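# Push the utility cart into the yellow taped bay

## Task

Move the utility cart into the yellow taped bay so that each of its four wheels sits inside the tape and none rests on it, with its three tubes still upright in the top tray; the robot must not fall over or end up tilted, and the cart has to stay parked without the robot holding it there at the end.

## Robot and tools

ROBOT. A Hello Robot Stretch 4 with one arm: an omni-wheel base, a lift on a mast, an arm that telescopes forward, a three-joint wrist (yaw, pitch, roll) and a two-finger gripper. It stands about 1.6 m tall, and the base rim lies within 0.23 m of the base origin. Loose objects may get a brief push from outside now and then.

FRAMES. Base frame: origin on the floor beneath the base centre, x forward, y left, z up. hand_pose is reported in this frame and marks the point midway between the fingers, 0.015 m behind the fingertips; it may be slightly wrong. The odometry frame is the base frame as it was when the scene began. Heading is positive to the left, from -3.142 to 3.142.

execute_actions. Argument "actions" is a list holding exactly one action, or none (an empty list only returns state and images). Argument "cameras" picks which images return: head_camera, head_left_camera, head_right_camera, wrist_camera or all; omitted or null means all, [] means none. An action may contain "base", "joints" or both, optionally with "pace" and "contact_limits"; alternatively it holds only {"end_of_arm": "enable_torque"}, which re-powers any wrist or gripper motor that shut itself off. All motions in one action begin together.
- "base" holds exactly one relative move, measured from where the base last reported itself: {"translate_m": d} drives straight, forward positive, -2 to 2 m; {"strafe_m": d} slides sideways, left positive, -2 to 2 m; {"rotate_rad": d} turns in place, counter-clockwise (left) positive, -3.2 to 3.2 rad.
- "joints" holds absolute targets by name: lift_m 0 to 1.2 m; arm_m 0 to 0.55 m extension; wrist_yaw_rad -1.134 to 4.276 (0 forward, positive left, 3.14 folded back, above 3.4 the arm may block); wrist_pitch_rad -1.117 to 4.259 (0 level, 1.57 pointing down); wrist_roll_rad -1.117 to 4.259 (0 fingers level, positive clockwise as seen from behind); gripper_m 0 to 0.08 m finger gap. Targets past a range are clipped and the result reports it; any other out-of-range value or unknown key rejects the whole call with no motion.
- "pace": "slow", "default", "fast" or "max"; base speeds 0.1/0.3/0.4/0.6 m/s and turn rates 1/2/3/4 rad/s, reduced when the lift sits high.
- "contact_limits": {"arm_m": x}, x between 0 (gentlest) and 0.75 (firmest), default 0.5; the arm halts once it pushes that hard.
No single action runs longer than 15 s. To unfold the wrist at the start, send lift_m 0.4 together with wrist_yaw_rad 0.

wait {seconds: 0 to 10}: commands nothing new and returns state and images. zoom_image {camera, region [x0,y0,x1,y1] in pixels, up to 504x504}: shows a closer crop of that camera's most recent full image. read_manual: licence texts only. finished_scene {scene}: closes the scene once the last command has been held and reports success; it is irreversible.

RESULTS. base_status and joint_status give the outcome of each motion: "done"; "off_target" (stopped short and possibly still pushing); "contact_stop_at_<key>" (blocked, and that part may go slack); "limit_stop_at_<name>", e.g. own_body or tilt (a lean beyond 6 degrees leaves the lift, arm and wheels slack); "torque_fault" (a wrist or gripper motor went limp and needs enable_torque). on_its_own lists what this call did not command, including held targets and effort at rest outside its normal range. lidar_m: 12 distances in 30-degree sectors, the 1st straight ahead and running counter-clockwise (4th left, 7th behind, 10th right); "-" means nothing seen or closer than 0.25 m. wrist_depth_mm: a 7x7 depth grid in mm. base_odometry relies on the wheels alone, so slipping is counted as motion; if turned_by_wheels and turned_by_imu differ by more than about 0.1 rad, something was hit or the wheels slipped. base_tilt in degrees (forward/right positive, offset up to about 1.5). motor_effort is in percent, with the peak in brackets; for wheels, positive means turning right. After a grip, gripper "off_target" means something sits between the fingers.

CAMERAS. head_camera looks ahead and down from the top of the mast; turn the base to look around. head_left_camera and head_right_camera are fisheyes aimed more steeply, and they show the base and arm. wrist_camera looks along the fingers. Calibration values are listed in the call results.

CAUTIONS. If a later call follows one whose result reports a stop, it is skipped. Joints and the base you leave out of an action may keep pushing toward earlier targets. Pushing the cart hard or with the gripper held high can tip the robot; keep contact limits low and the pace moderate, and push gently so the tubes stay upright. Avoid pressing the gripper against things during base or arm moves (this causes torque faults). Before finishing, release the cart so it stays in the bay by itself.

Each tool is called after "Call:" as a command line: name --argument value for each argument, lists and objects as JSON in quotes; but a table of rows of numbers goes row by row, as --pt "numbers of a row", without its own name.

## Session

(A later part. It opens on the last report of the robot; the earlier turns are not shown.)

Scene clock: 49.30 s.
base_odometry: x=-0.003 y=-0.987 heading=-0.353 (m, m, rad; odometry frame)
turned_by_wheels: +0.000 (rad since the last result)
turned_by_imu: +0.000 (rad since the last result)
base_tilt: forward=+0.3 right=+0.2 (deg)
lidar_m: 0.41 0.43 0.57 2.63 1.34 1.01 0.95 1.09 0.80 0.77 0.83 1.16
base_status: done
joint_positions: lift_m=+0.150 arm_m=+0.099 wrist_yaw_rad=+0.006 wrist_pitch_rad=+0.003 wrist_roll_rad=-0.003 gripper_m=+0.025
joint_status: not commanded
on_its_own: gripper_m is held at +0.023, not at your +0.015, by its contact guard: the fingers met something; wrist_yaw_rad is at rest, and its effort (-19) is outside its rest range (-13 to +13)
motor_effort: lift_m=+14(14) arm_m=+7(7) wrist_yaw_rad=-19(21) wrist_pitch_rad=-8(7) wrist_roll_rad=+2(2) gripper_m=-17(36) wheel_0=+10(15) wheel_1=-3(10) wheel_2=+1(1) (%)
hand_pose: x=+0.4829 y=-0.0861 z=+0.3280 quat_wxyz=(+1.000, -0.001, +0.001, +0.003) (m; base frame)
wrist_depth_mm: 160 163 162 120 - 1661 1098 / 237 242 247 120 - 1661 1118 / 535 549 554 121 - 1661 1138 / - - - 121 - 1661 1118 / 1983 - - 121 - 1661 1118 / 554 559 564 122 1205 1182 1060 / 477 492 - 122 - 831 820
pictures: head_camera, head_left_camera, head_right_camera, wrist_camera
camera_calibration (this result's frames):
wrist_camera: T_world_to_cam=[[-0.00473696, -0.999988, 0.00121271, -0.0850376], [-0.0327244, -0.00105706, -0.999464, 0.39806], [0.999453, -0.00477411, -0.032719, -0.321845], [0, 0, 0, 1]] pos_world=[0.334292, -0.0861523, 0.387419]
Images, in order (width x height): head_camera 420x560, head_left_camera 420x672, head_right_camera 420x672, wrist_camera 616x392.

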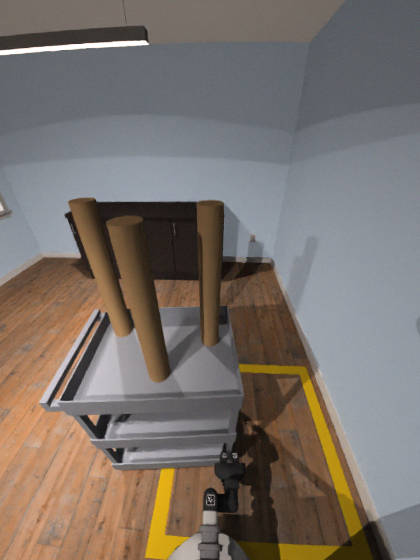

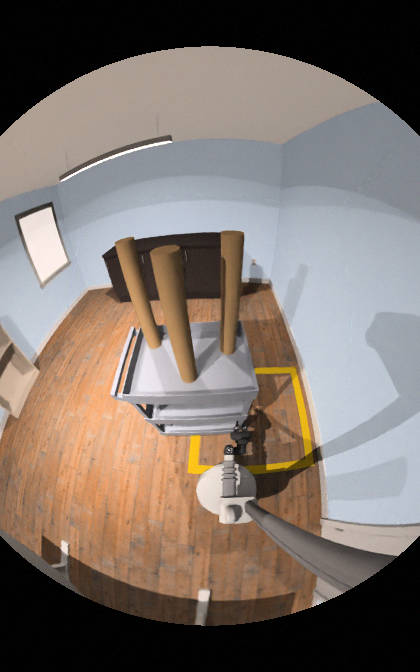

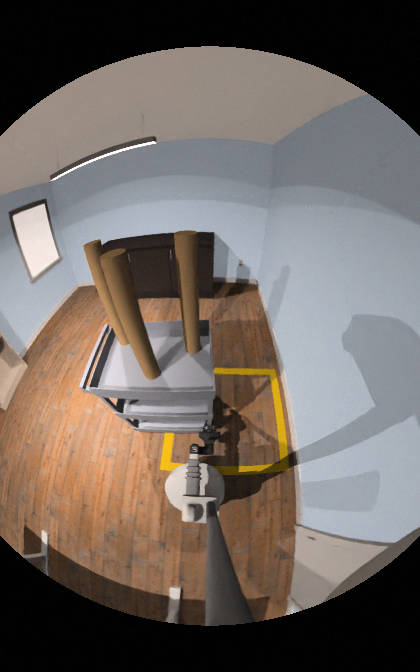

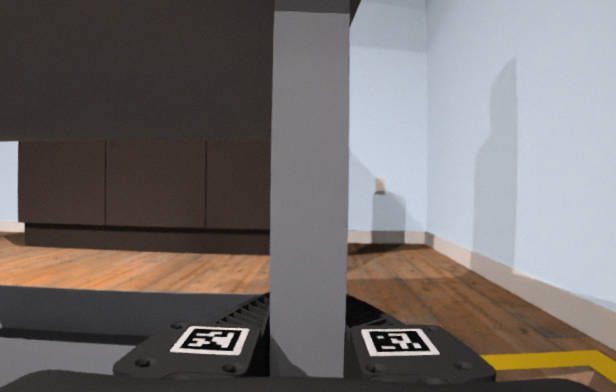

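Call:
execute_actions --actions '[{"base": {"strafe_m": -0.2}, "pace": "slow"}]'

Scene clock: 52.53 s.
base_odometry: x=-0.071 y=-1.175 heading=-0.352 (m, m, rad; odometry frame)
turned_by_wheels: +0.001 (rad since the last result)
turned_by_imu: +0.001 (rad since the last result)
base_tilt: forward=+0.3 right=+0.3 (deg)
lidar_m: 0.39 0.37 0.45 2.83 1.34 0.98 0.96 0.81 0.61 0.58 0.62 0.89
base_status: done
joint_positions: lift_m=+0.150 arm_m=+0.099 wrist_yaw_rad=+0.009 wrist_pitch_rad=+0.003 wrist_roll_rad=-0.003 gripper_m=+0.028
joint_status: not commanded
on_its_own: gripper_m is held at +0.023, not at your +0.015, by its contact guard: the fingers met something; wrist_yaw_rad is at rest, and its effort (-27) is outside its rest range (-13 to +13)
motor_effort: lift_m=+14(14) arm_m=+6(7) wrist_yaw_rad=-27(30) wrist_pitch_rad=-7(8) wrist_roll_rad=+0(1) gripper_m=-36(36) wheel_0=+9(15) wheel_1=-3(7) wheel_2=+1(1) (%)
hand_pose: x=+0.4832 y=-0.0854 z=+0.3280 quat_wxyz=(+1.000, -0.001, +0.001, +0.005) (m; base frame)
wrist_depth_mm: 160 163 162 123 - 1229 820 / 236 242 247 123 - 1229 831 / - - 549 124 - 1229 831 / - - - 124 - 1229 831 / - - - 125 - 1255 831 / 500 530 539 125 1205 1078 798 / 477 492 - 126 - 831 759
pictures: head_camera, head_left_camera, head_right_camera, wrist_camera
camera_calibration (this result's frames):
wrist_camera: T_world_to_cam=[[-0.00172153, -0.999998, 0.00120972, -0.0858498], [-0.0325444, -0.00115306, -0.99947, 0.398013], [0.999469, -0.00175999, -0.0325424, -0.321908], [0, 0, 0, 1]] pos_world=[0.334542, -0.0859573, 0.387431]
Images, in order (width x height): head_camera 420x560, head_left_camera 420x672, head_right_camera 420x672, wrist_camera 616x392.

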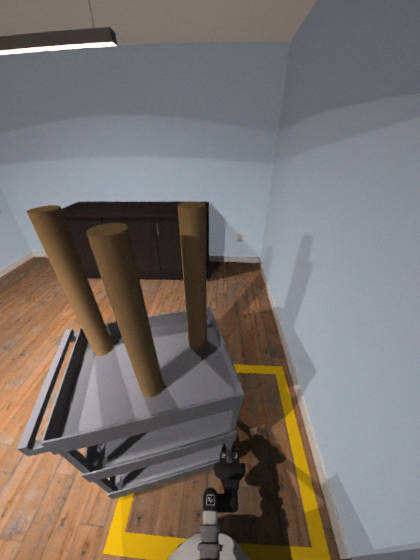

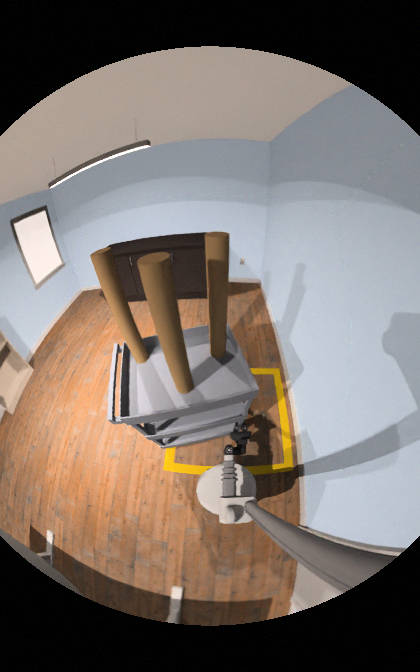

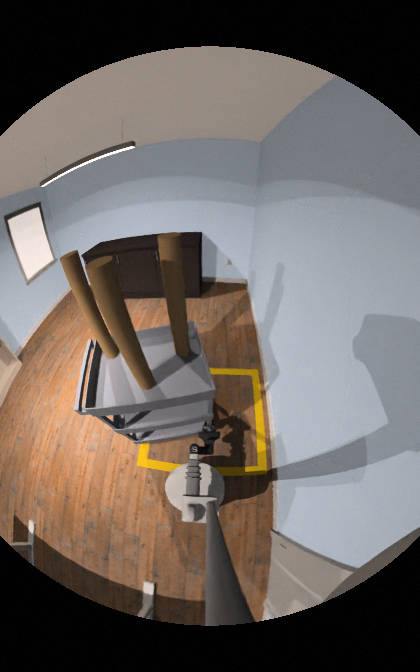

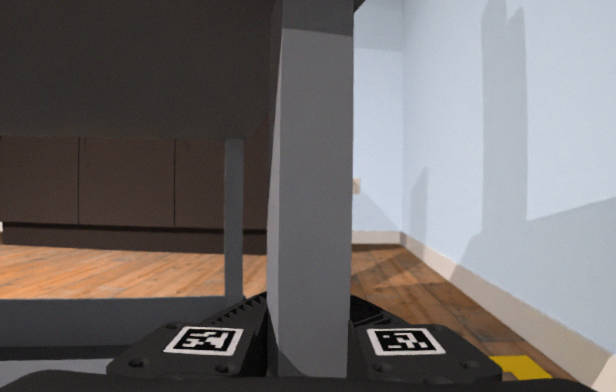

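Call:
zoom_image --camera "head_camera" --region '[0, 290, 360, 560]'

Region (0, 290, 360, 560) of head_camera's 420x560 image, scaled by 1.400, with more detail than that image has; it fills the top 378 rows of this view, and the rest is white.

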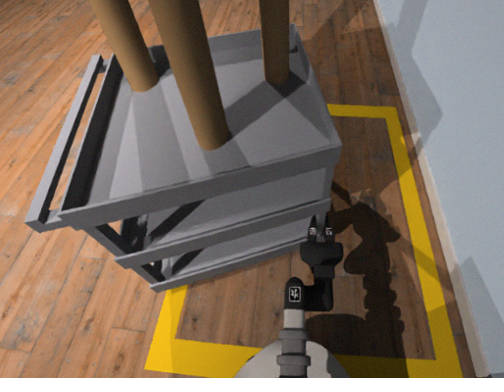

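Call:
zoom_image --camera "head_camera" --region '[200, 340, 360, 560]'

Call:
zoom_image --camera "head_camera" --region '[60, 440, 260, 560]'

Region (200, 340, 360, 560) of head_camera's 420x560 image, scaled by 2.291, with more detail than that image has; it fills the left 367 columns of this view, and the rest is white.

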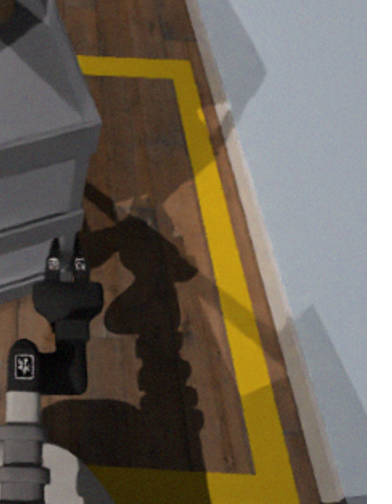

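Region (60, 440, 260, 560) of head_camera's 420x560 image, scaled by 2.520, with more detail than that image has; it fills the top 302 rows of this view, and the rest is white.

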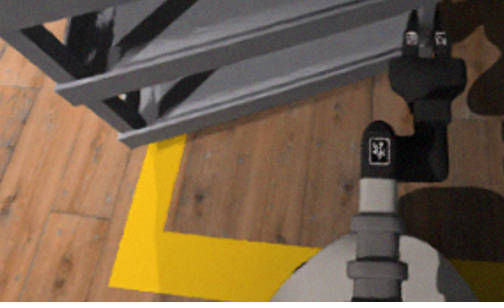

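Call:
execute_actions --actions '[{"joints": {"gripper_m": 0.038, "arm_m": 0.143}, "pace": "slow"}]' --cameras '["head_camera", "wrist_camera"]'

Scene clock: 60.10 s.
base_odometry: x=-0.071 y=-1.175 heading=-0.353 (m, m, rad; odometry frame)
turned_by_wheels: +0.000 (rad since the last result)
turned_by_imu: -0.002 (rad since the last result)
base_tilt: forward=+0.3 right=+0.2 (deg)
lidar_m: 0.37 0.39 0.44 2.81 1.33 1.02 1.01 0.84 0.60 0.56 0.59 0.89
base_status: not commanded
joint_positions: lift_m=+0.150 arm_m=+0.141 wrist_yaw_rad=+0.000 wrist_pitch_rad=+0.002 wrist_roll_rad=-0.003 gripper_m=+0.038
joint_status: all done
motor_effort: lift_m=+14(14) arm_m=+8(11) wrist_yaw_rad=-1(27) wrist_pitch_rad=-7(7) wrist_roll_rad=+0(1) gripper_m=+4(38) wheel_0=+5(9) wheel_1=-3(3) wheel_2=+1(1) (%)
hand_pose: x=+0.5250 y=-0.0874 z=+0.3280 quat_wxyz=(+1.000, -0.001, +0.001, +0.000) (m; base frame)
wrist_depth_mm: 162 164 163 - - 1182 788 / 238 244 248 - - 1182 798 / - - - - - 1182 809 / - - - - - 1182 798 / 1983 - 1863 - 1983 1182 798 / 466 496 146 - 1205 1060 778 / 455 - - - - - 759
pictures: head_camera, wrist_camera
camera_calibration (this result's frames):
wrist_camera: T_world_to_cam=[[-0.0109035, -0.99994, 0.00123413, -0.0829167], [-0.0324309, -0.000879921, -0.999474, 0.399364], [0.999415, -0.0109378, -0.0324194, -0.364531], [0, 0, 0, 1]] pos_world=[0.376365, -0.0865475, 0.387438]
Images, in order (width x height): head_camera 420x560, wrist_camera 616x392.

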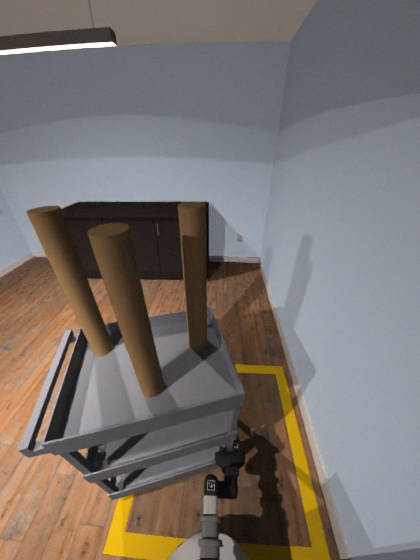

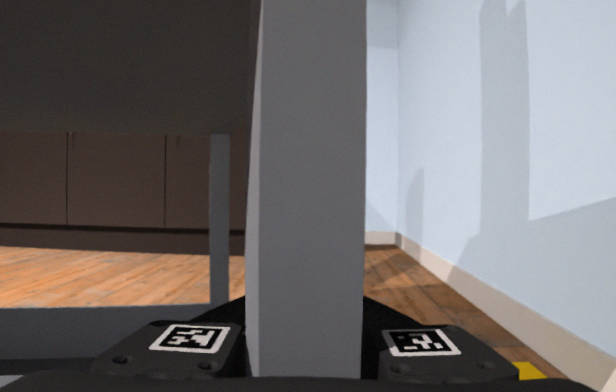

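Call:
execute_actions --actions '[{"base": {"strafe_m": -0.18}, "joints": {"gripper_m": 0.032}, "pace": "slow"}]'

Scene clock: 63.13 s.
base_odometry: x=-0.133 y=-1.344 heading=-0.352 (m, m, rad; odometry frame)
turned_by_wheels: +0.000 (rad since the last result)
turned_by_imu: +0.001 (rad since the last result)
base_tilt: forward=+0.3 right=+0.3 (deg)
lidar_m: 0.37 0.32 0.34 3.02 1.32 1.04 1.50 0.56 0.44 0.40 0.43 0.62
base_status: done
joint_positions: lift_m=+0.150 arm_m=+0.142 wrist_yaw_rad=+0.005 wrist_pitch_rad=+0.003 wrist_roll_rad=-0.003 gripper_m=+0.033
joint_status: all done
motor_effort: lift_m=+14(14) arm_m=+7(9) wrist_yaw_rad=-13(21) wrist_pitch_rad=-7(7) wrist_roll_rad=+2(0) gripper_m=-6(10) wheel_0=+7(14) wheel_1=-5(9) wheel_2=+1(1) (%)
hand_pose: x=+0.5256 y=-0.0864 z=+0.3280 quat_wxyz=(+1.000, -0.001, +0.001, +0.002) (m; base frame)
wrist_depth_mm: 161 164 163 - 1576 798 554 / 237 243 263 - 1618 809 559 / - 469 - - 1618 820 549 / - - - - 1618 820 549 / 1983 1808 - - 1576 809 544 / 1098 477 1160 - 1118 788 549 / 433 - - - - 640 544
pictures: head_camera, head_left_camera, head_right_camera, wrist_camera
camera_calibration (this result's frames):
wrist_camera: T_world_to_cam=[[-0.00659337, -0.999977, 0.00123688, -0.0842622], [-0.0325161, -0.00102186, -0.999471, 0.399397], [0.999449, -0.0066301, -0.0325086, -0.364747], [0, 0, 0, 1]] pos_world=[0.376977, -0.0862705, 0.387433]
Images, in order (width x height): head_camera 420x560, head_left_camera 420x672, head_right_camera 420x672, wrist_camera 616x392.

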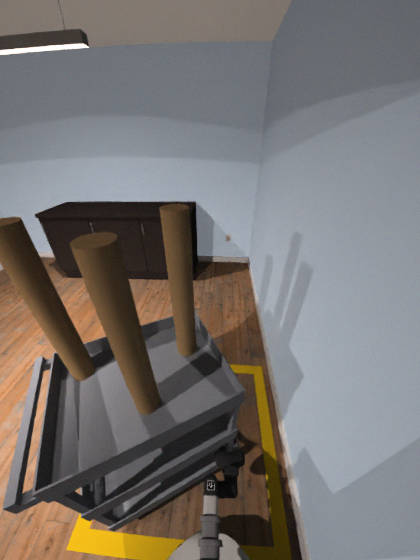

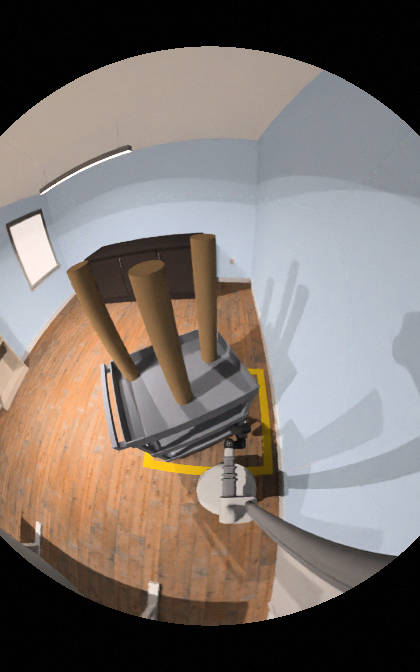

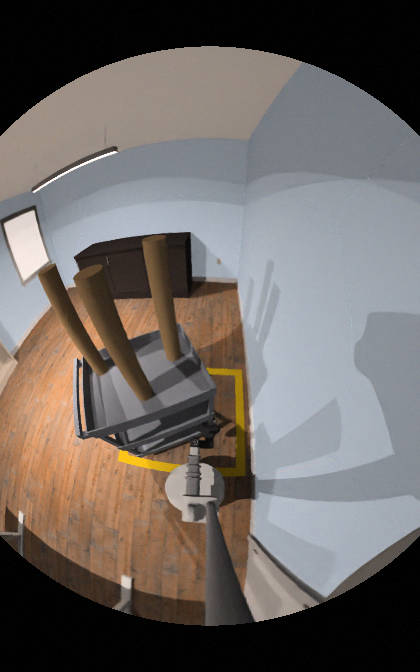

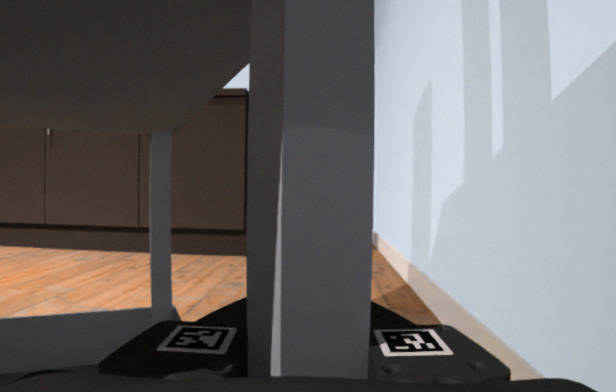

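Call:
zoom_image --camera "head_camera" --region '[0, 300, 330, 560]'

Call:
zoom_image --camera "head_camera" --region '[40, 440, 220, 560]'

Call:
zoom_image --camera "head_camera" --region '[190, 340, 330, 560]'

Region (0, 300, 330, 560) of head_camera's 420x560 image, scaled by 1.527, with more detail than that image has; it fills the top 397 rows of this view, and the rest is white.

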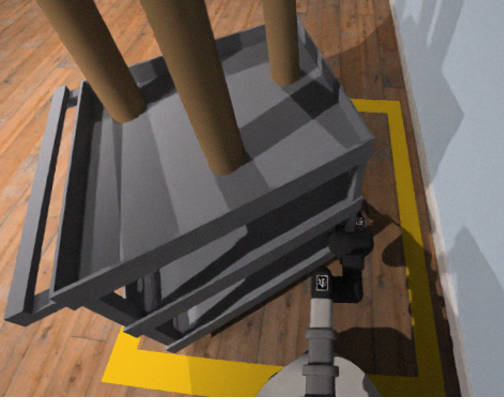

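Region (40, 440, 220, 560) of head_camera's 420x560 image, scaled by 2.800, with more detail than that image has.

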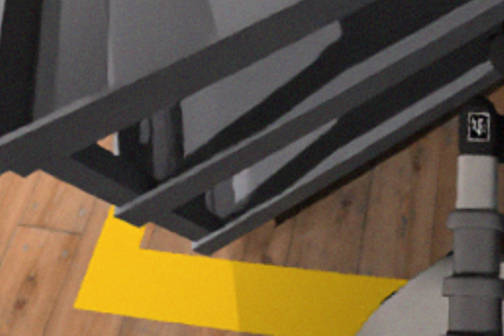

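Region (190, 340, 330, 560) of head_camera's 420x560 image, scaled by 2.291, with more detail than that image has; it fills the left 321 columns of this view, and the rest is white.

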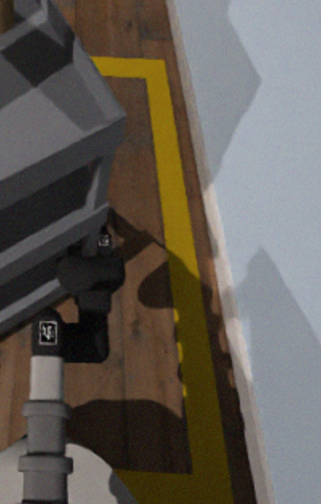

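Call:
execute_actions --actions '[{"base": {"strafe_m": -0.1}, "pace": "slow"}]'

Scene clock: 68.70 s.
base_odometry: x=-0.168 y=-1.437 heading=-0.352 (m, m, rad; odometry frame)
turned_by_wheels: +0.000 (rad since the last result)
turned_by_imu: -0.001 (rad since the last result)
base_tilt: forward=+0.3 right=+0.2 (deg)
lidar_m: 0.33 0.29 0.32 0.41 1.36 1.10 1.09 0.45 0.31 0.29 0.33 0.47
base_status: done
joint_positions: lift_m=+0.150 arm_m=+0.142 wrist_yaw_rad=+0.005 wrist_pitch_rad=+0.003 wrist_roll_rad=-0.003 gripper_m=+0.034
joint_status: not commanded
on_its_own: wrist_yaw_rad is at rest, and its effort (-14) is outside its rest range (-13 to +13)
motor_effort: lift_m=+14(14) arm_m=+7(7) wrist_yaw_rad=-14(22) wrist_pitch_rad=-7(7) wrist_roll_rad=+1(0) gripper_m=-10(11) wheel_0=+9(12) wheel_1=-3(7) wheel_2=+1(1) (%)
hand_pose: x=+0.5256 y=-0.0864 z=+0.3280 quat_wxyz=(+1.000, -0.001, +0.001, +0.002) (m; base frame)
wrist_depth_mm: 161 164 163 - 1138 580 402 / 237 243 - - 1160 585 407 / - - - - 1182 591 410 / - - - - 1138 591 410 / 1983 1863 - - 1138 585 404 / 1098 1025 1060 - 866 569 399 / 427 - - - - 484 392
pictures: head_camera, head_left_camera, head_right_camera, wrist_camera
camera_calibration (this result's frames):
wrist_camera: T_world_to_cam=[[-0.00644975, -0.999978, 0.00123592, -0.0843068], [-0.0325297, -0.00102548, -0.99947, 0.399402], [0.99945, -0.00648654, -0.0325224, -0.364744], [0, 0, 0, 1]] pos_world=[0.376992, -0.0862613, 0.387432]
Images, in order (width x height): head_camera 420x560, head_left_camera 420x672, head_right_camera 420x672, wrist_camera 616x392.

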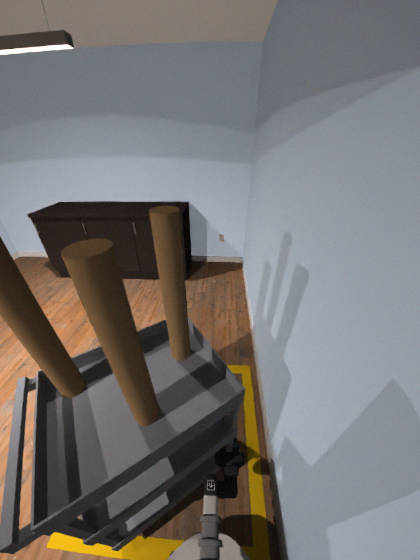

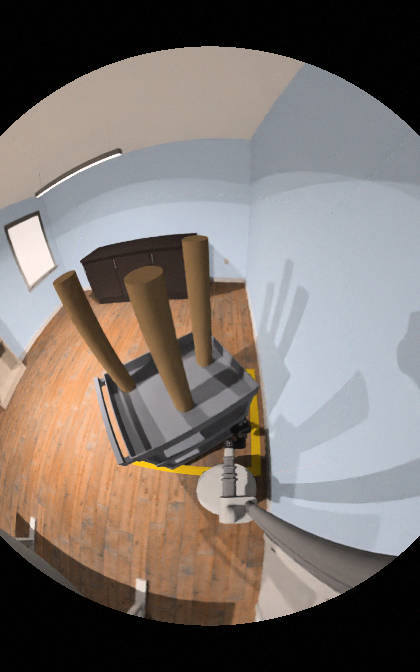

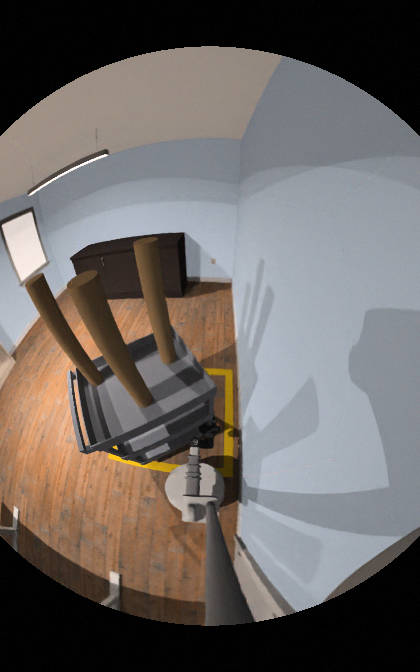

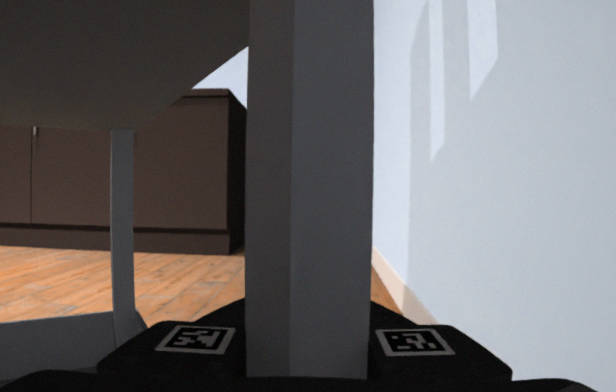

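Call:
zoom_image --camera "head_camera" --region '[0, 300, 300, 560]'

Call:
zoom_image --camera "head_left_camera" --region '[80, 320, 300, 520]'

Region (0, 300, 300, 560) of head_camera's 420x560 image, scaled by 1.680, with more detail than that image has; it fills the top 437 rows of this view, and the rest is white.

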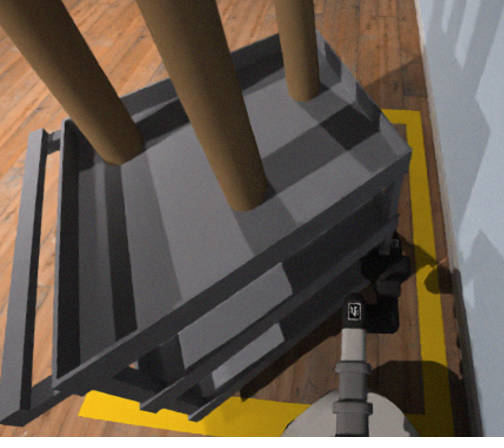

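Region (80, 320, 300, 520) of head_left_camera's 420x672 image, scaled by 2.291, with more detail than that image has; it fills the top 458 rows of this view, and the rest is white.

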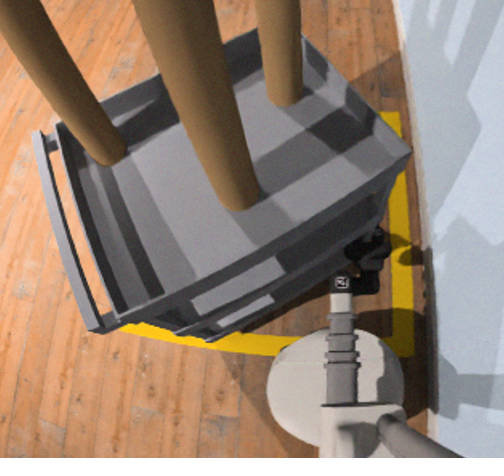

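Call:
execute_actions --actions '[{"joints": {"gripper_m": 0.07}}]' --cameras '["wrist_camera"]'

Call:
execute_actions --actions '[{"base": {"translate_m": -0.33}, "joints": {"arm_m": 0.0}, "pace": "fast"}]' --cameras '["head_camera", "head_left_camera"]'

Scene clock: 71.17 s.
base_odometry: x=-0.168 y=-1.437 heading=-0.352 (m, m, rad; odometry frame)
turned_by_wheels: +0.000 (rad since the last result)
turned_by_imu: -0.001 (rad since the last result)
base_tilt: forward=+0.4 right=+0.2 (deg)
lidar_m: 0.32 0.28 0.31 0.43 1.36 1.09 1.07 0.42 0.31 0.29 0.32 0.48
base_status: not commanded
joint_positions: lift_m=+0.150 arm_m=+0.142 wrist_yaw_rad=+0.000 wrist_pitch_rad=+0.003 wrist_roll_rad=-0.003 gripper_m=+0.070
joint_status: all done
motor_effort: lift_m=+14(14) arm_m=+8(8) wrist_yaw_rad=-1(14) wrist_pitch_rad=-7(7) wrist_roll_rad=-1(1) gripper_m=+4(12) wheel_0=+7(9) wheel_1=-3(3) wheel_2=+1(1) (%)
hand_pose: x=+0.5253 y=-0.0873 z=+0.3280 quat_wxyz=(+1.000, -0.001, +0.001, +0.000) (m; base frame)
wrist_depth_mm: 162 164 157 - 1205 569 394 / 238 243 - - 1229 574 399 / - - - - 1205 580 404 / - - - - 1205 580 402 / - 1808 - - 1182 569 399 / 1098 466 149 - 831 521 394 / - - 121 - 139 - -
pictures: wrist_camera
camera_calibration (this result's frames):
wrist_camera: T_world_to_cam=[[-0.010759, -0.999941, 0.00123535, -0.0829597], [-0.0325339, -0.000884713, -0.99947, 0.399403], [0.999413, -0.0107935, -0.0325224, -0.364732], [0, 0, 0, 1]] pos_world=[0.37662, -0.0865382, 0.387432]
Images, in order (width x height): wrist_camera 616x392.

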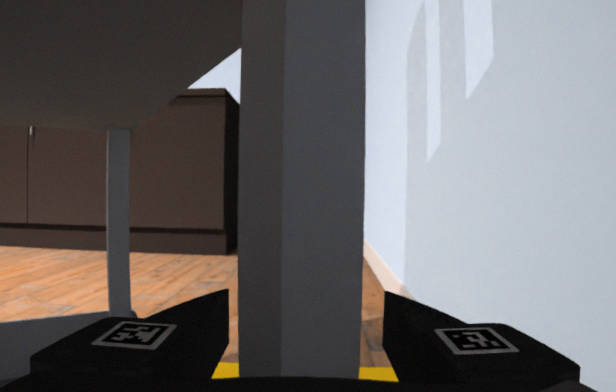

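Scene clock: 73.27 s.
base_odometry: x=-0.477 y=-1.324 heading=-0.352 (m, m, rad; odometry frame)
turned_by_wheels: -0.001 (rad since the last result)
turned_by_imu: -0.001 (rad since the last result)
base_tilt: forward=+0.3 right=+0.2 (deg)
lidar_m: 0.61 0.55 0.58 3.14 0.93 0.78 1.03 0.39 0.27 0.28 0.31 0.47
base_status: done
joint_positions: lift_m=+0.150 arm_m=+0.002 wrist_yaw_rad=+0.000 wrist_pitch_rad=+0.003 wrist_roll_rad=-0.003 gripper_m=+0.070
joint_status: all done
motor_effort: lift_m=+15(15) arm_m=-8(9) wrist_yaw_rad=+1(2) wrist_pitch_rad=-7(7) wrist_roll_rad=+2(1) gripper_m=+2(5) wheel_0=-3(9) wheel_1=-3(9) wheel_2=-1(15) (%)
hand_pose: x=+0.3851 y=-0.0875 z=+0.3280 quat_wxyz=(+1.000, -0.001, +0.001, +0.000) (m; base frame)
wrist_depth_mm: 375 - - - 1229 539 373 / 366 410 473 559 1229 539 377 / 530 539 544 707 1229 544 377 / - - - - 1229 544 379 / - - - 1921 1205 539 377 / 668 683 500 574 891 492 370 / - - 314 750 455 - -
pictures: head_camera, head_left_camera
Images, in order (width x height): head_camera 420x560, head_left_camera 420x672.

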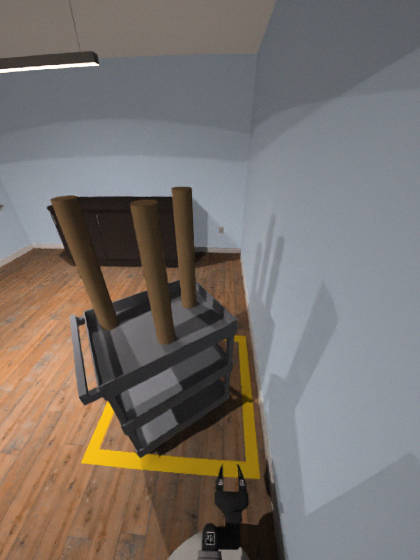

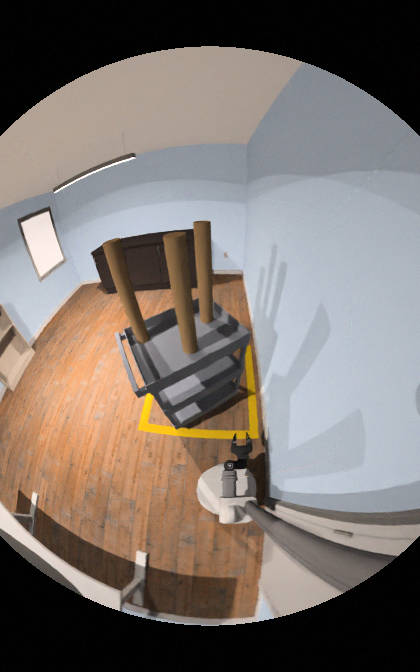

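Now I can see the whole layout; let me zoom to locate the near-left post and wheels.

Call:
zoom_image --camera "head_camera" --region '[60, 320, 280, 490]'

Call:
zoom_image --camera "head_camera" --region '[70, 390, 190, 480]'

Region (60, 320, 280, 490) of head_camera's 420x560 image, scaled by 2.291, with more detail than that image has; it fills the top 389 rows of this view, and the rest is white.

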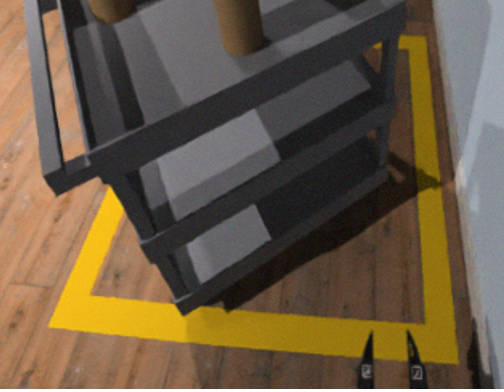

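Region (70, 390, 190, 480) of head_camera's 420x560 image, scaled by 4.200, with more detail than that image has; it fills the top 378 rows of this view, and the rest is white.

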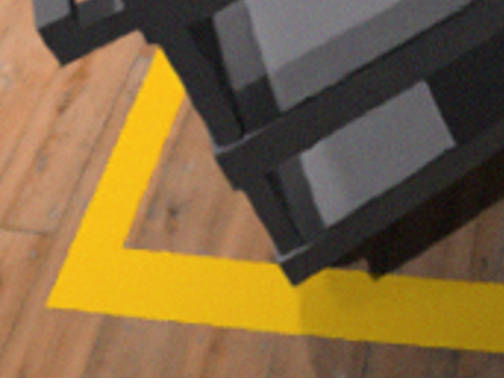

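Call:
execute_actions --actions '[{"base": {"strafe_m": 0.442}, "joints": {"gripper_m": 0.075}, "pace": "fast"}]' --cameras '["head_camera", "wrist_camera"]'

Scene clock: 76.17 s.
base_odometry: x=-0.325 y=-0.909 heading=-0.352 (m, m, rad; odometry frame)
turned_by_wheels: +0.000 (rad since the last result)
turned_by_imu: -0.003 (rad since the last result)
base_tilt: forward=+0.2 right=+0.2 (deg)
lidar_m: 0.38 0.71 2.74 2.70 0.91 0.67 0.63 1.01 0.75 0.72 0.78 0.53
base_status: done
joint_positions: lift_m=+0.150 arm_m=+0.002 wrist_yaw_rad=+0.000 wrist_pitch_rad=+0.003 wrist_roll_rad=-0.003 gripper_m=+0.075
joint_status: all done
motor_effort: lift_m=+15(14) arm_m=-8(9) wrist_yaw_rad=+0(0) wrist_pitch_rad=-7(7) wrist_roll_rad=+0(2) gripper_m=+4(8) wheel_0=+1(11) wheel_1=-1(13) wheel_2=+0(0) (%)
hand_pose: x=+0.3851 y=-0.0874 z=+0.3280 quat_wxyz=(+1.000, -0.001, +0.001, +0.000) (m; base frame)
wrist_depth_mm: - - 253 247 294 1281 1042 / - - 252 259 304 370 500 / - - 366 530 512 488 517 / - - - - - 1537 1042 / - - 1661 - 917 1430 1025 / 1098 585 232 732 668 676 544 / - - 233 488 303 - -
pictures: head_camera, wrist_camera
camera_calibration (this result's frames):
wrist_camera: T_world_to_cam=[[-0.011239, -0.999936, 0.0012367, -0.0843853], [-0.0326787, -0.000868819, -0.999466, 0.39483], [0.999403, -0.0112734, -0.0326669, -0.224608], [0, 0, 0, 1]] pos_world=[0.236427, -0.086569, 0.387386]
Images, in order (width x height): head_camera 420x560, wrist_camera 616x392.

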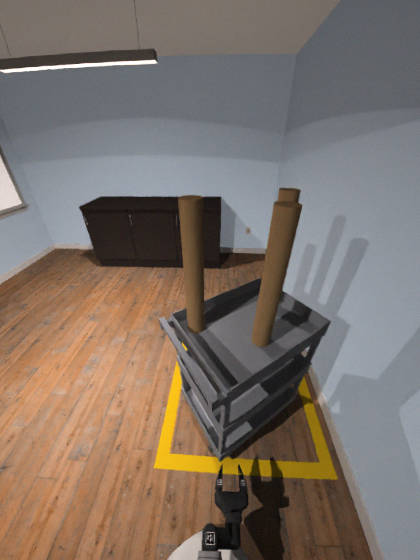

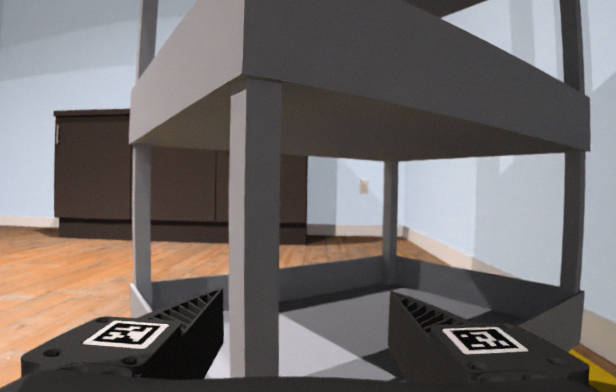

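Call:
execute_actions --actions '[{"base": {"strafe_m": 0.033}}]' --cameras '[]'

Call:
execute_actions --actions '[{"joints": {"arm_m": 0.11}}]' --cameras '["head_camera", "wrist_camera"]'

Scene clock: 77.47 s.
base_odometry: x=-0.314 y=-0.878 heading=-0.353 (m, m, rad; odometry frame)
turned_by_wheels: +0.000 (rad since the last result)
turned_by_imu: -0.001 (rad since the last result)
base_tilt: forward=+0.3 right=+0.2 (deg)
lidar_m: 0.42 0.80 2.72 2.69 0.89 0.68 0.62 1.02 0.78 0.72 0.80 0.53
base_status: done
joint_positions: lift_m=+0.150 arm_m=+0.002 wrist_yaw_rad=+0.000 wrist_pitch_rad=+0.003 wrist_roll_rad=-0.003 gripper_m=+0.075
joint_status: not commanded
motor_effort: lift_m=+15(15) arm_m=-9(9) wrist_yaw_rad=+0(0) wrist_pitch_rad=-7(7) wrist_roll_rad=+1(1) gripper_m=+5(5) wheel_0=-4(11) wheel_1=+3(9) wheel_2=+0(2) (%)
hand_pose: x=+0.3851 y=-0.0874 z=+0.3280 quat_wxyz=(+1.000, -0.001, +0.001, +0.000) (m; base frame)
wrist_depth_mm: - - 327 235 267 338 1060 / - - 325 238 277 336 445 / - - 539 246 517 488 469 / - - - 245 - 1618 1098 / - 1808 - 245 931 1464 1078 / 1098 597 609 246 668 707 627 / - - 332 247 303 - -
pictures: none
No camera images: the call's "cameras" was empty. Leave "cameras" out to get every camera's image.

Scene clock: 78.80 s.
base_odometry: x=-0.314 y=-0.878 heading=-0.353 (m, m, rad; odometry frame)
turned_by_wheels: +0.000 (rad since the last result)
turned_by_imu: -0.001 (rad since the last result)
base_tilt: forward=+0.3 right=+0.2 (deg)
lidar_m: 0.41 0.76 2.70 2.67 0.89 0.66 0.64 1.06 0.78 0.75 0.83 0.50
base_status: not commanded
joint_positions: lift_m=+0.150 arm_m=+0.108 wrist_yaw_rad=+0.000 wrist_pitch_rad=+0.003 wrist_roll_rad=-0.003 gripper_m=+0.075
joint_status: all done
motor_effort: lift_m=+15(15) arm_m=+8(9) wrist_yaw_rad=-1(1) wrist_pitch_rad=-8(8) wrist_roll_rad=+0(1) gripper_m=+4(3) wheel_0=-4(3) wheel_1=+3(3) wheel_2=+0(0) (%)
hand_pose: x=+0.4920 y=-0.0874 z=+0.3280 quat_wxyz=(+1.000, -0.001, +0.001, +0.000) (m; base frame)
wrist_depth_mm: - 469 174 129 160 179 - / - 373 246 129 241 232 234 / - - 554 130 530 500 473 / - - - 131 - 1661 1098 / - 1863 - 131 1983 1464 1078 / 1118 484 160 132 661 647 585 / - - 142 133 301 - -
pictures: head_camera, wrist_camera
camera_calibration (this result's frames):
wrist_camera: T_world_to_cam=[[-0.0109956, -0.999939, 0.00123611, -0.0832512], [-0.0326324, -0.000876688, -0.999467, 0.398313], [0.999407, -0.0110301, -0.0326207, -0.331507], [0, 0, 0, 1]] pos_world=[0.343393, -0.0865534, 0.387389]
Images, in order (width x height): head_camera 420x560, wrist_camera 616x392.

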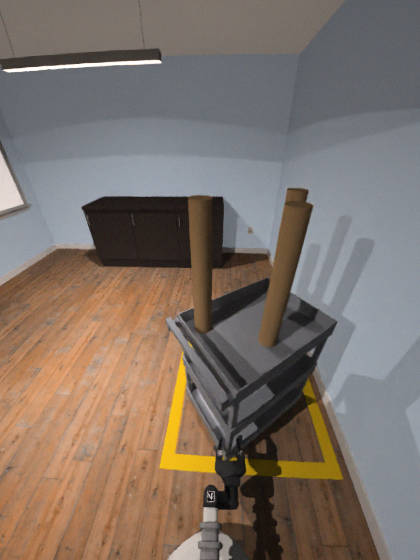

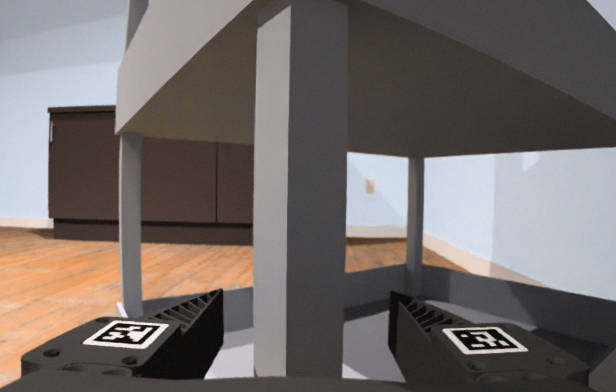

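Call:
execute_actions --actions '[{"joints": {"arm_m": 0.13, "gripper_m": 0.025}}]' --cameras '["wrist_camera"]'

Scene clock: 80.20 s.
base_odometry: x=-0.314 y=-0.878 heading=-0.352 (m, m, rad; odometry frame)
turned_by_wheels: +0.000 (rad since the last result)
turned_by_imu: +0.000 (rad since the last result)
base_tilt: forward=+0.3 right=+0.2 (deg)
lidar_m: 0.42 0.78 2.74 2.65 0.87 0.65 0.63 1.05 0.74 0.75 0.82 0.51
base_status: not commanded
joint_positions: lift_m=+0.150 arm_m=+0.128 wrist_yaw_rad=+0.002 wrist_pitch_rad=+0.003 wrist_roll_rad=-0.002 gripper_m=+0.033
joint_status: gripper_m off_target (ended at +0.033, target +0.025); the others done
on_its_own: gripper_m is held at +0.028, not at your +0.025, by its contact guard: the fingers met something
motor_effort: lift_m=+15(14) arm_m=+8(9) wrist_yaw_rad=-7(10) wrist_pitch_rad=-7(7) wrist_roll_rad=-2(3) gripper_m=-33(37) wheel_0=-2(4) wheel_1=+3(3) wheel_2=+0(0) (%)
hand_pose: x=+0.5122 y=-0.0869 z=+0.3280 quat_wxyz=(+1.000, -0.001, +0.001, +0.001) (m; base frame)
wrist_depth_mm: - 327 165 108 155 160 - / - 317 247 108 238 232 236 / - - 554 108 517 500 477 / - - - 108 - 1618 1098 / - 1808 - 108 1921 1499 1098 / 1098 521 525 109 661 654 580 / 788 - - 109 - 504 496
pictures: wrist_camera
camera_calibration (this result's frames):
wrist_camera: T_world_to_cam=[[-0.00883613, -0.999961, 0.000382615, -0.0833972], [-0.0325311, -0.0000949681, -0.999471, 0.399011], [0.999432, -0.0088439, -0.0325289, -0.35155], [0, 0, 0, 1]] pos_world=[0.363594, -0.0864651, 0.387396]
Images, in order (width x height): wrist_camera 616x392.

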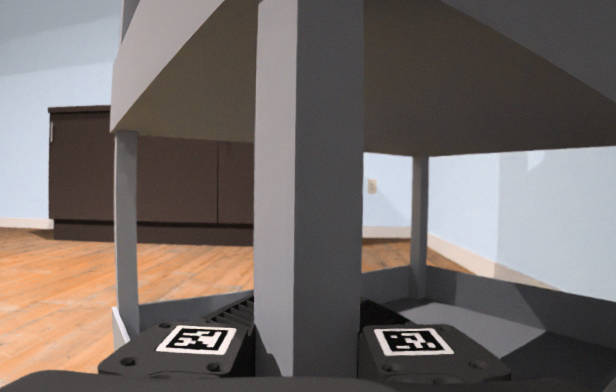

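Call:
execute_actions --actions '[{"base": {"translate_m": 0.12}, "pace": "slow"}]' --cameras '["head_camera", "head_left_camera", "wrist_camera"]'

Scene clock: 82.83 s.
base_odometry: x=-0.201 y=-0.919 heading=-0.353 (m, m, rad; odometry frame)
turned_by_wheels: +0.000 (rad since the last result)
turned_by_imu: -0.002 (rad since the last result)
base_tilt: forward=+0.3 right=+0.2 (deg)
lidar_m: 0.43 2.65 2.73 2.64 1.03 0.78 0.76 1.06 0.76 0.77 0.81 0.45
base_status: done
joint_positions: lift_m=+0.150 arm_m=+0.128 wrist_yaw_rad=-0.006 wrist_pitch_rad=+0.002 wrist_roll_rad=-0.002 gripper_m=+0.031
joint_status: not commanded
on_its_own: gripper_m is held at +0.028, not at your +0.025, by its contact guard: the fingers met something; wrist_yaw_rad is at rest, and its effort (+19) is outside its rest range (-13 to +13)
motor_effort: lift_m=+15(15) arm_m=+9(8) wrist_yaw_rad=+19(19) wrist_pitch_rad=-5(7) wrist_roll_rad=-1(1) gripper_m=-24(34) wheel_0=+2(13) wheel_1=+3(10) wheel_2=-10(15) (%)
hand_pose: x=+0.5115 y=-0.0888 z=+0.3281 quat_wxyz=(+1.000, -0.001, +0.001, -0.003) (m; base frame)
wrist_depth_mm: - - 185 104 155 157 - / - - 264 105 238 231 235 / - - 496 105 512 496 473 / - - - 105 - 1366 1098 / 1983 - 1661 106 - 1336 1078 / 1098 1138 496 106 647 691 609 / 778 - - 107 - 508 500
pictures: head_camera, head_left_camera, wrist_camera
camera_calibration (this result's frames):
wrist_camera: T_world_to_cam=[[-0.0175726, -0.999845, 0.000894437, -0.0809499], [-0.031976, -0.000332129, -0.999489, 0.398806], [0.999334, -0.0175922, -0.0319652, -0.351708], [0, 0, 0, 1]] pos_world=[0.362804, -0.0869922, 0.387432]
Images, in order (width x height): head_camera 420x560, head_left_camera 420x672, wrist_camera 616x392.

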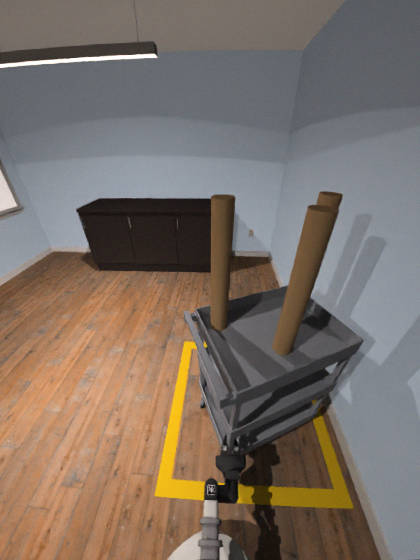

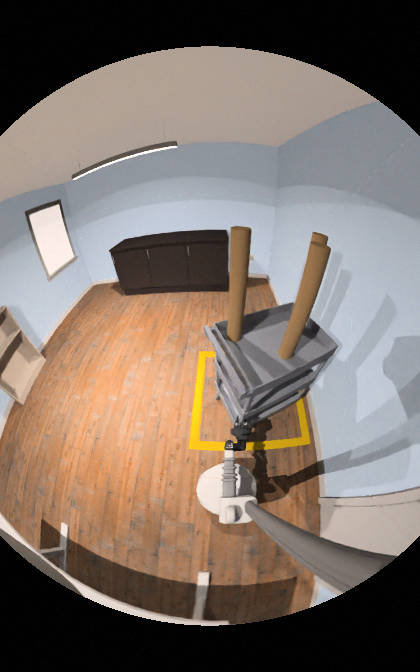

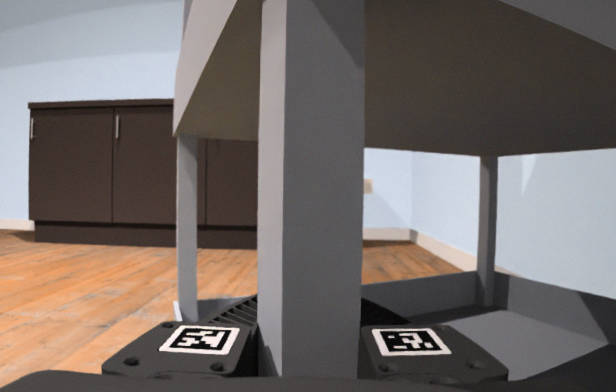

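Call:
zoom_image --camera "head_camera" --region '[140, 280, 400, 520]'

Call:
zoom_image --camera "head_camera" --region '[150, 330, 270, 470]'

Call:
zoom_image --camera "head_camera" --region '[240, 370, 380, 520]'

Region (140, 280, 400, 520) of head_camera's 420x560 image, scaled by 1.938, with more detail than that image has; it fills the top 465 rows of this view, and the rest is white.

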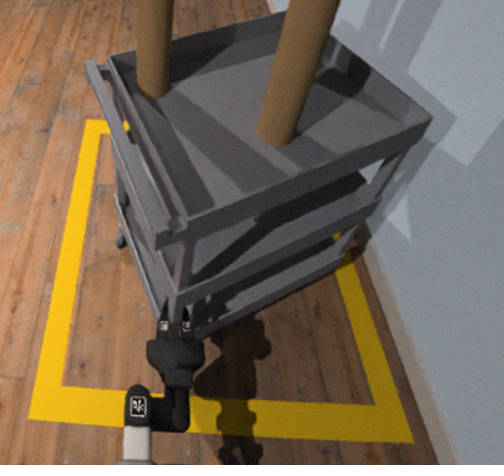

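Region (150, 330, 270, 470) of head_camera's 420x560 image, scaled by 3.600, with more detail than that image has; it fills the left 432 columns of this view, and the rest is white.

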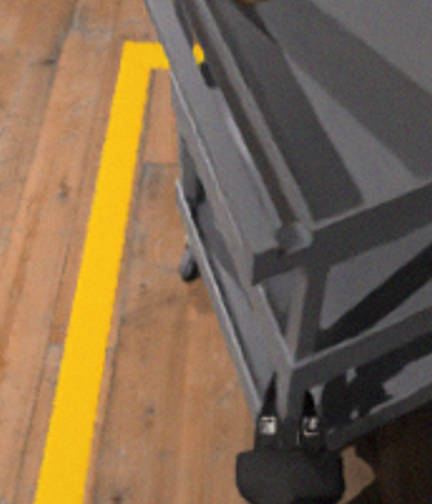

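Region (240, 370, 380, 520) of head_camera's 420x560 image, scaled by 3.360, with more detail than that image has; it fills the left 470 columns of this view, and the rest is white.

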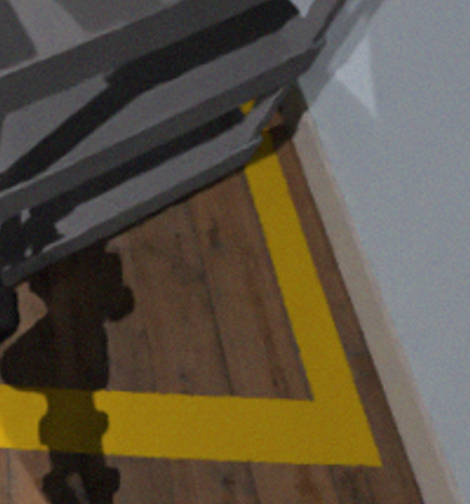

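Call:
execute_actions --actions '[]' --cameras '["head_right_camera", "head_camera"]'

Call:
zoom_image --camera "head_right_camera" --region '[180, 330, 320, 460]'

Scene clock: 84.50 s.
base_odometry: x=-0.201 y=-0.919 heading=-0.353 (m, m, rad; odometry frame)
turned_by_wheels: +0.000 (rad since the last result)
turned_by_imu: -0.001 (rad since the last result)
base_tilt: forward=+0.3 right=+0.1 (deg)
lidar_m: 0.41 2.65 2.73 2.66 1.04 0.77 0.76 1.08 0.77 0.73 0.80 0.47
base_status: done
joint_positions: lift_m=+0.150 arm_m=+0.128 wrist_yaw_rad=-0.006 wrist_pitch_rad=+0.002 wrist_roll_rad=-0.002 gripper_m=+0.031
joint_status: not commanded
on_its_own: gripper_m is held at +0.028, not at your +0.025, by its contact guard: the fingers met something; wrist_yaw_rad is at rest, and its effort (+18) is outside its rest range (-13 to +13)
motor_effort: lift_m=+15(15) arm_m=+9(8) wrist_yaw_rad=+18(19) wrist_pitch_rad=-5(7) wrist_roll_rad=+0(1) gripper_m=-24(34) wheel_0=+2(13) wheel_1=+3(10) wheel_2=-9(15) (%)
hand_pose: x=+0.5115 y=-0.0888 z=+0.3281 quat_wxyz=(+1.000, -0.001, +0.001, -0.003) (m; base frame)
wrist_depth_mm: - - 185 104 155 157 - / - - 263 104 237 232 236 / - - 500 105 512 492 473 / - - - 105 - 1366 1078 / - - 1661 106 - 1336 1078 / 1098 1138 492 106 640 691 609 / 788 - - 107 - 508 496
pictures: head_camera, head_right_camera
Images, in order (width x height): head_camera 420x560, head_right_camera 420x672.

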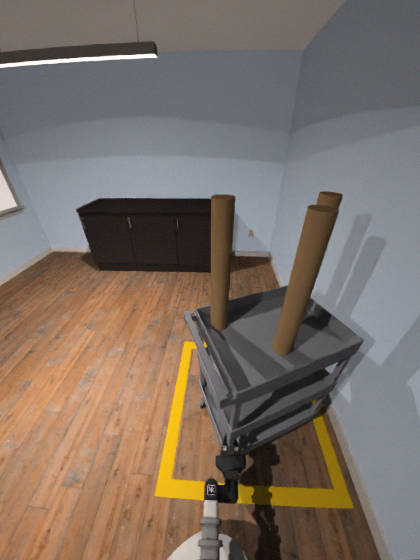

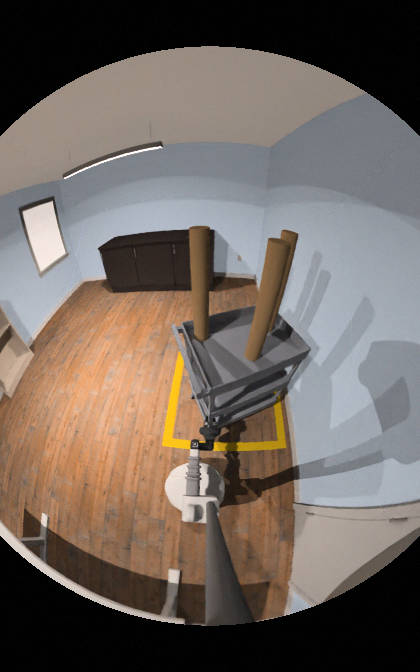

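Region (180, 330, 320, 460) of head_right_camera's 420x672 image, scaled by 3.600, with more detail than that image has; it fills the top 468 rows of this view, and the rest is white.

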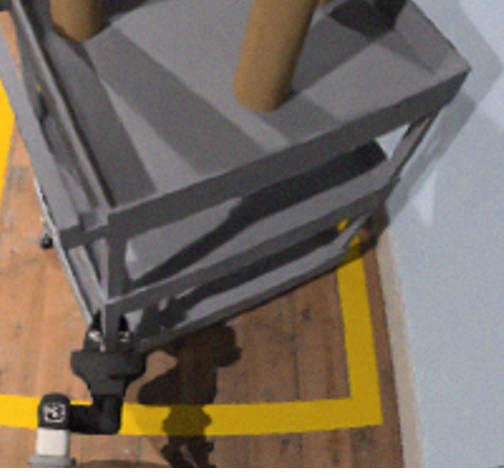

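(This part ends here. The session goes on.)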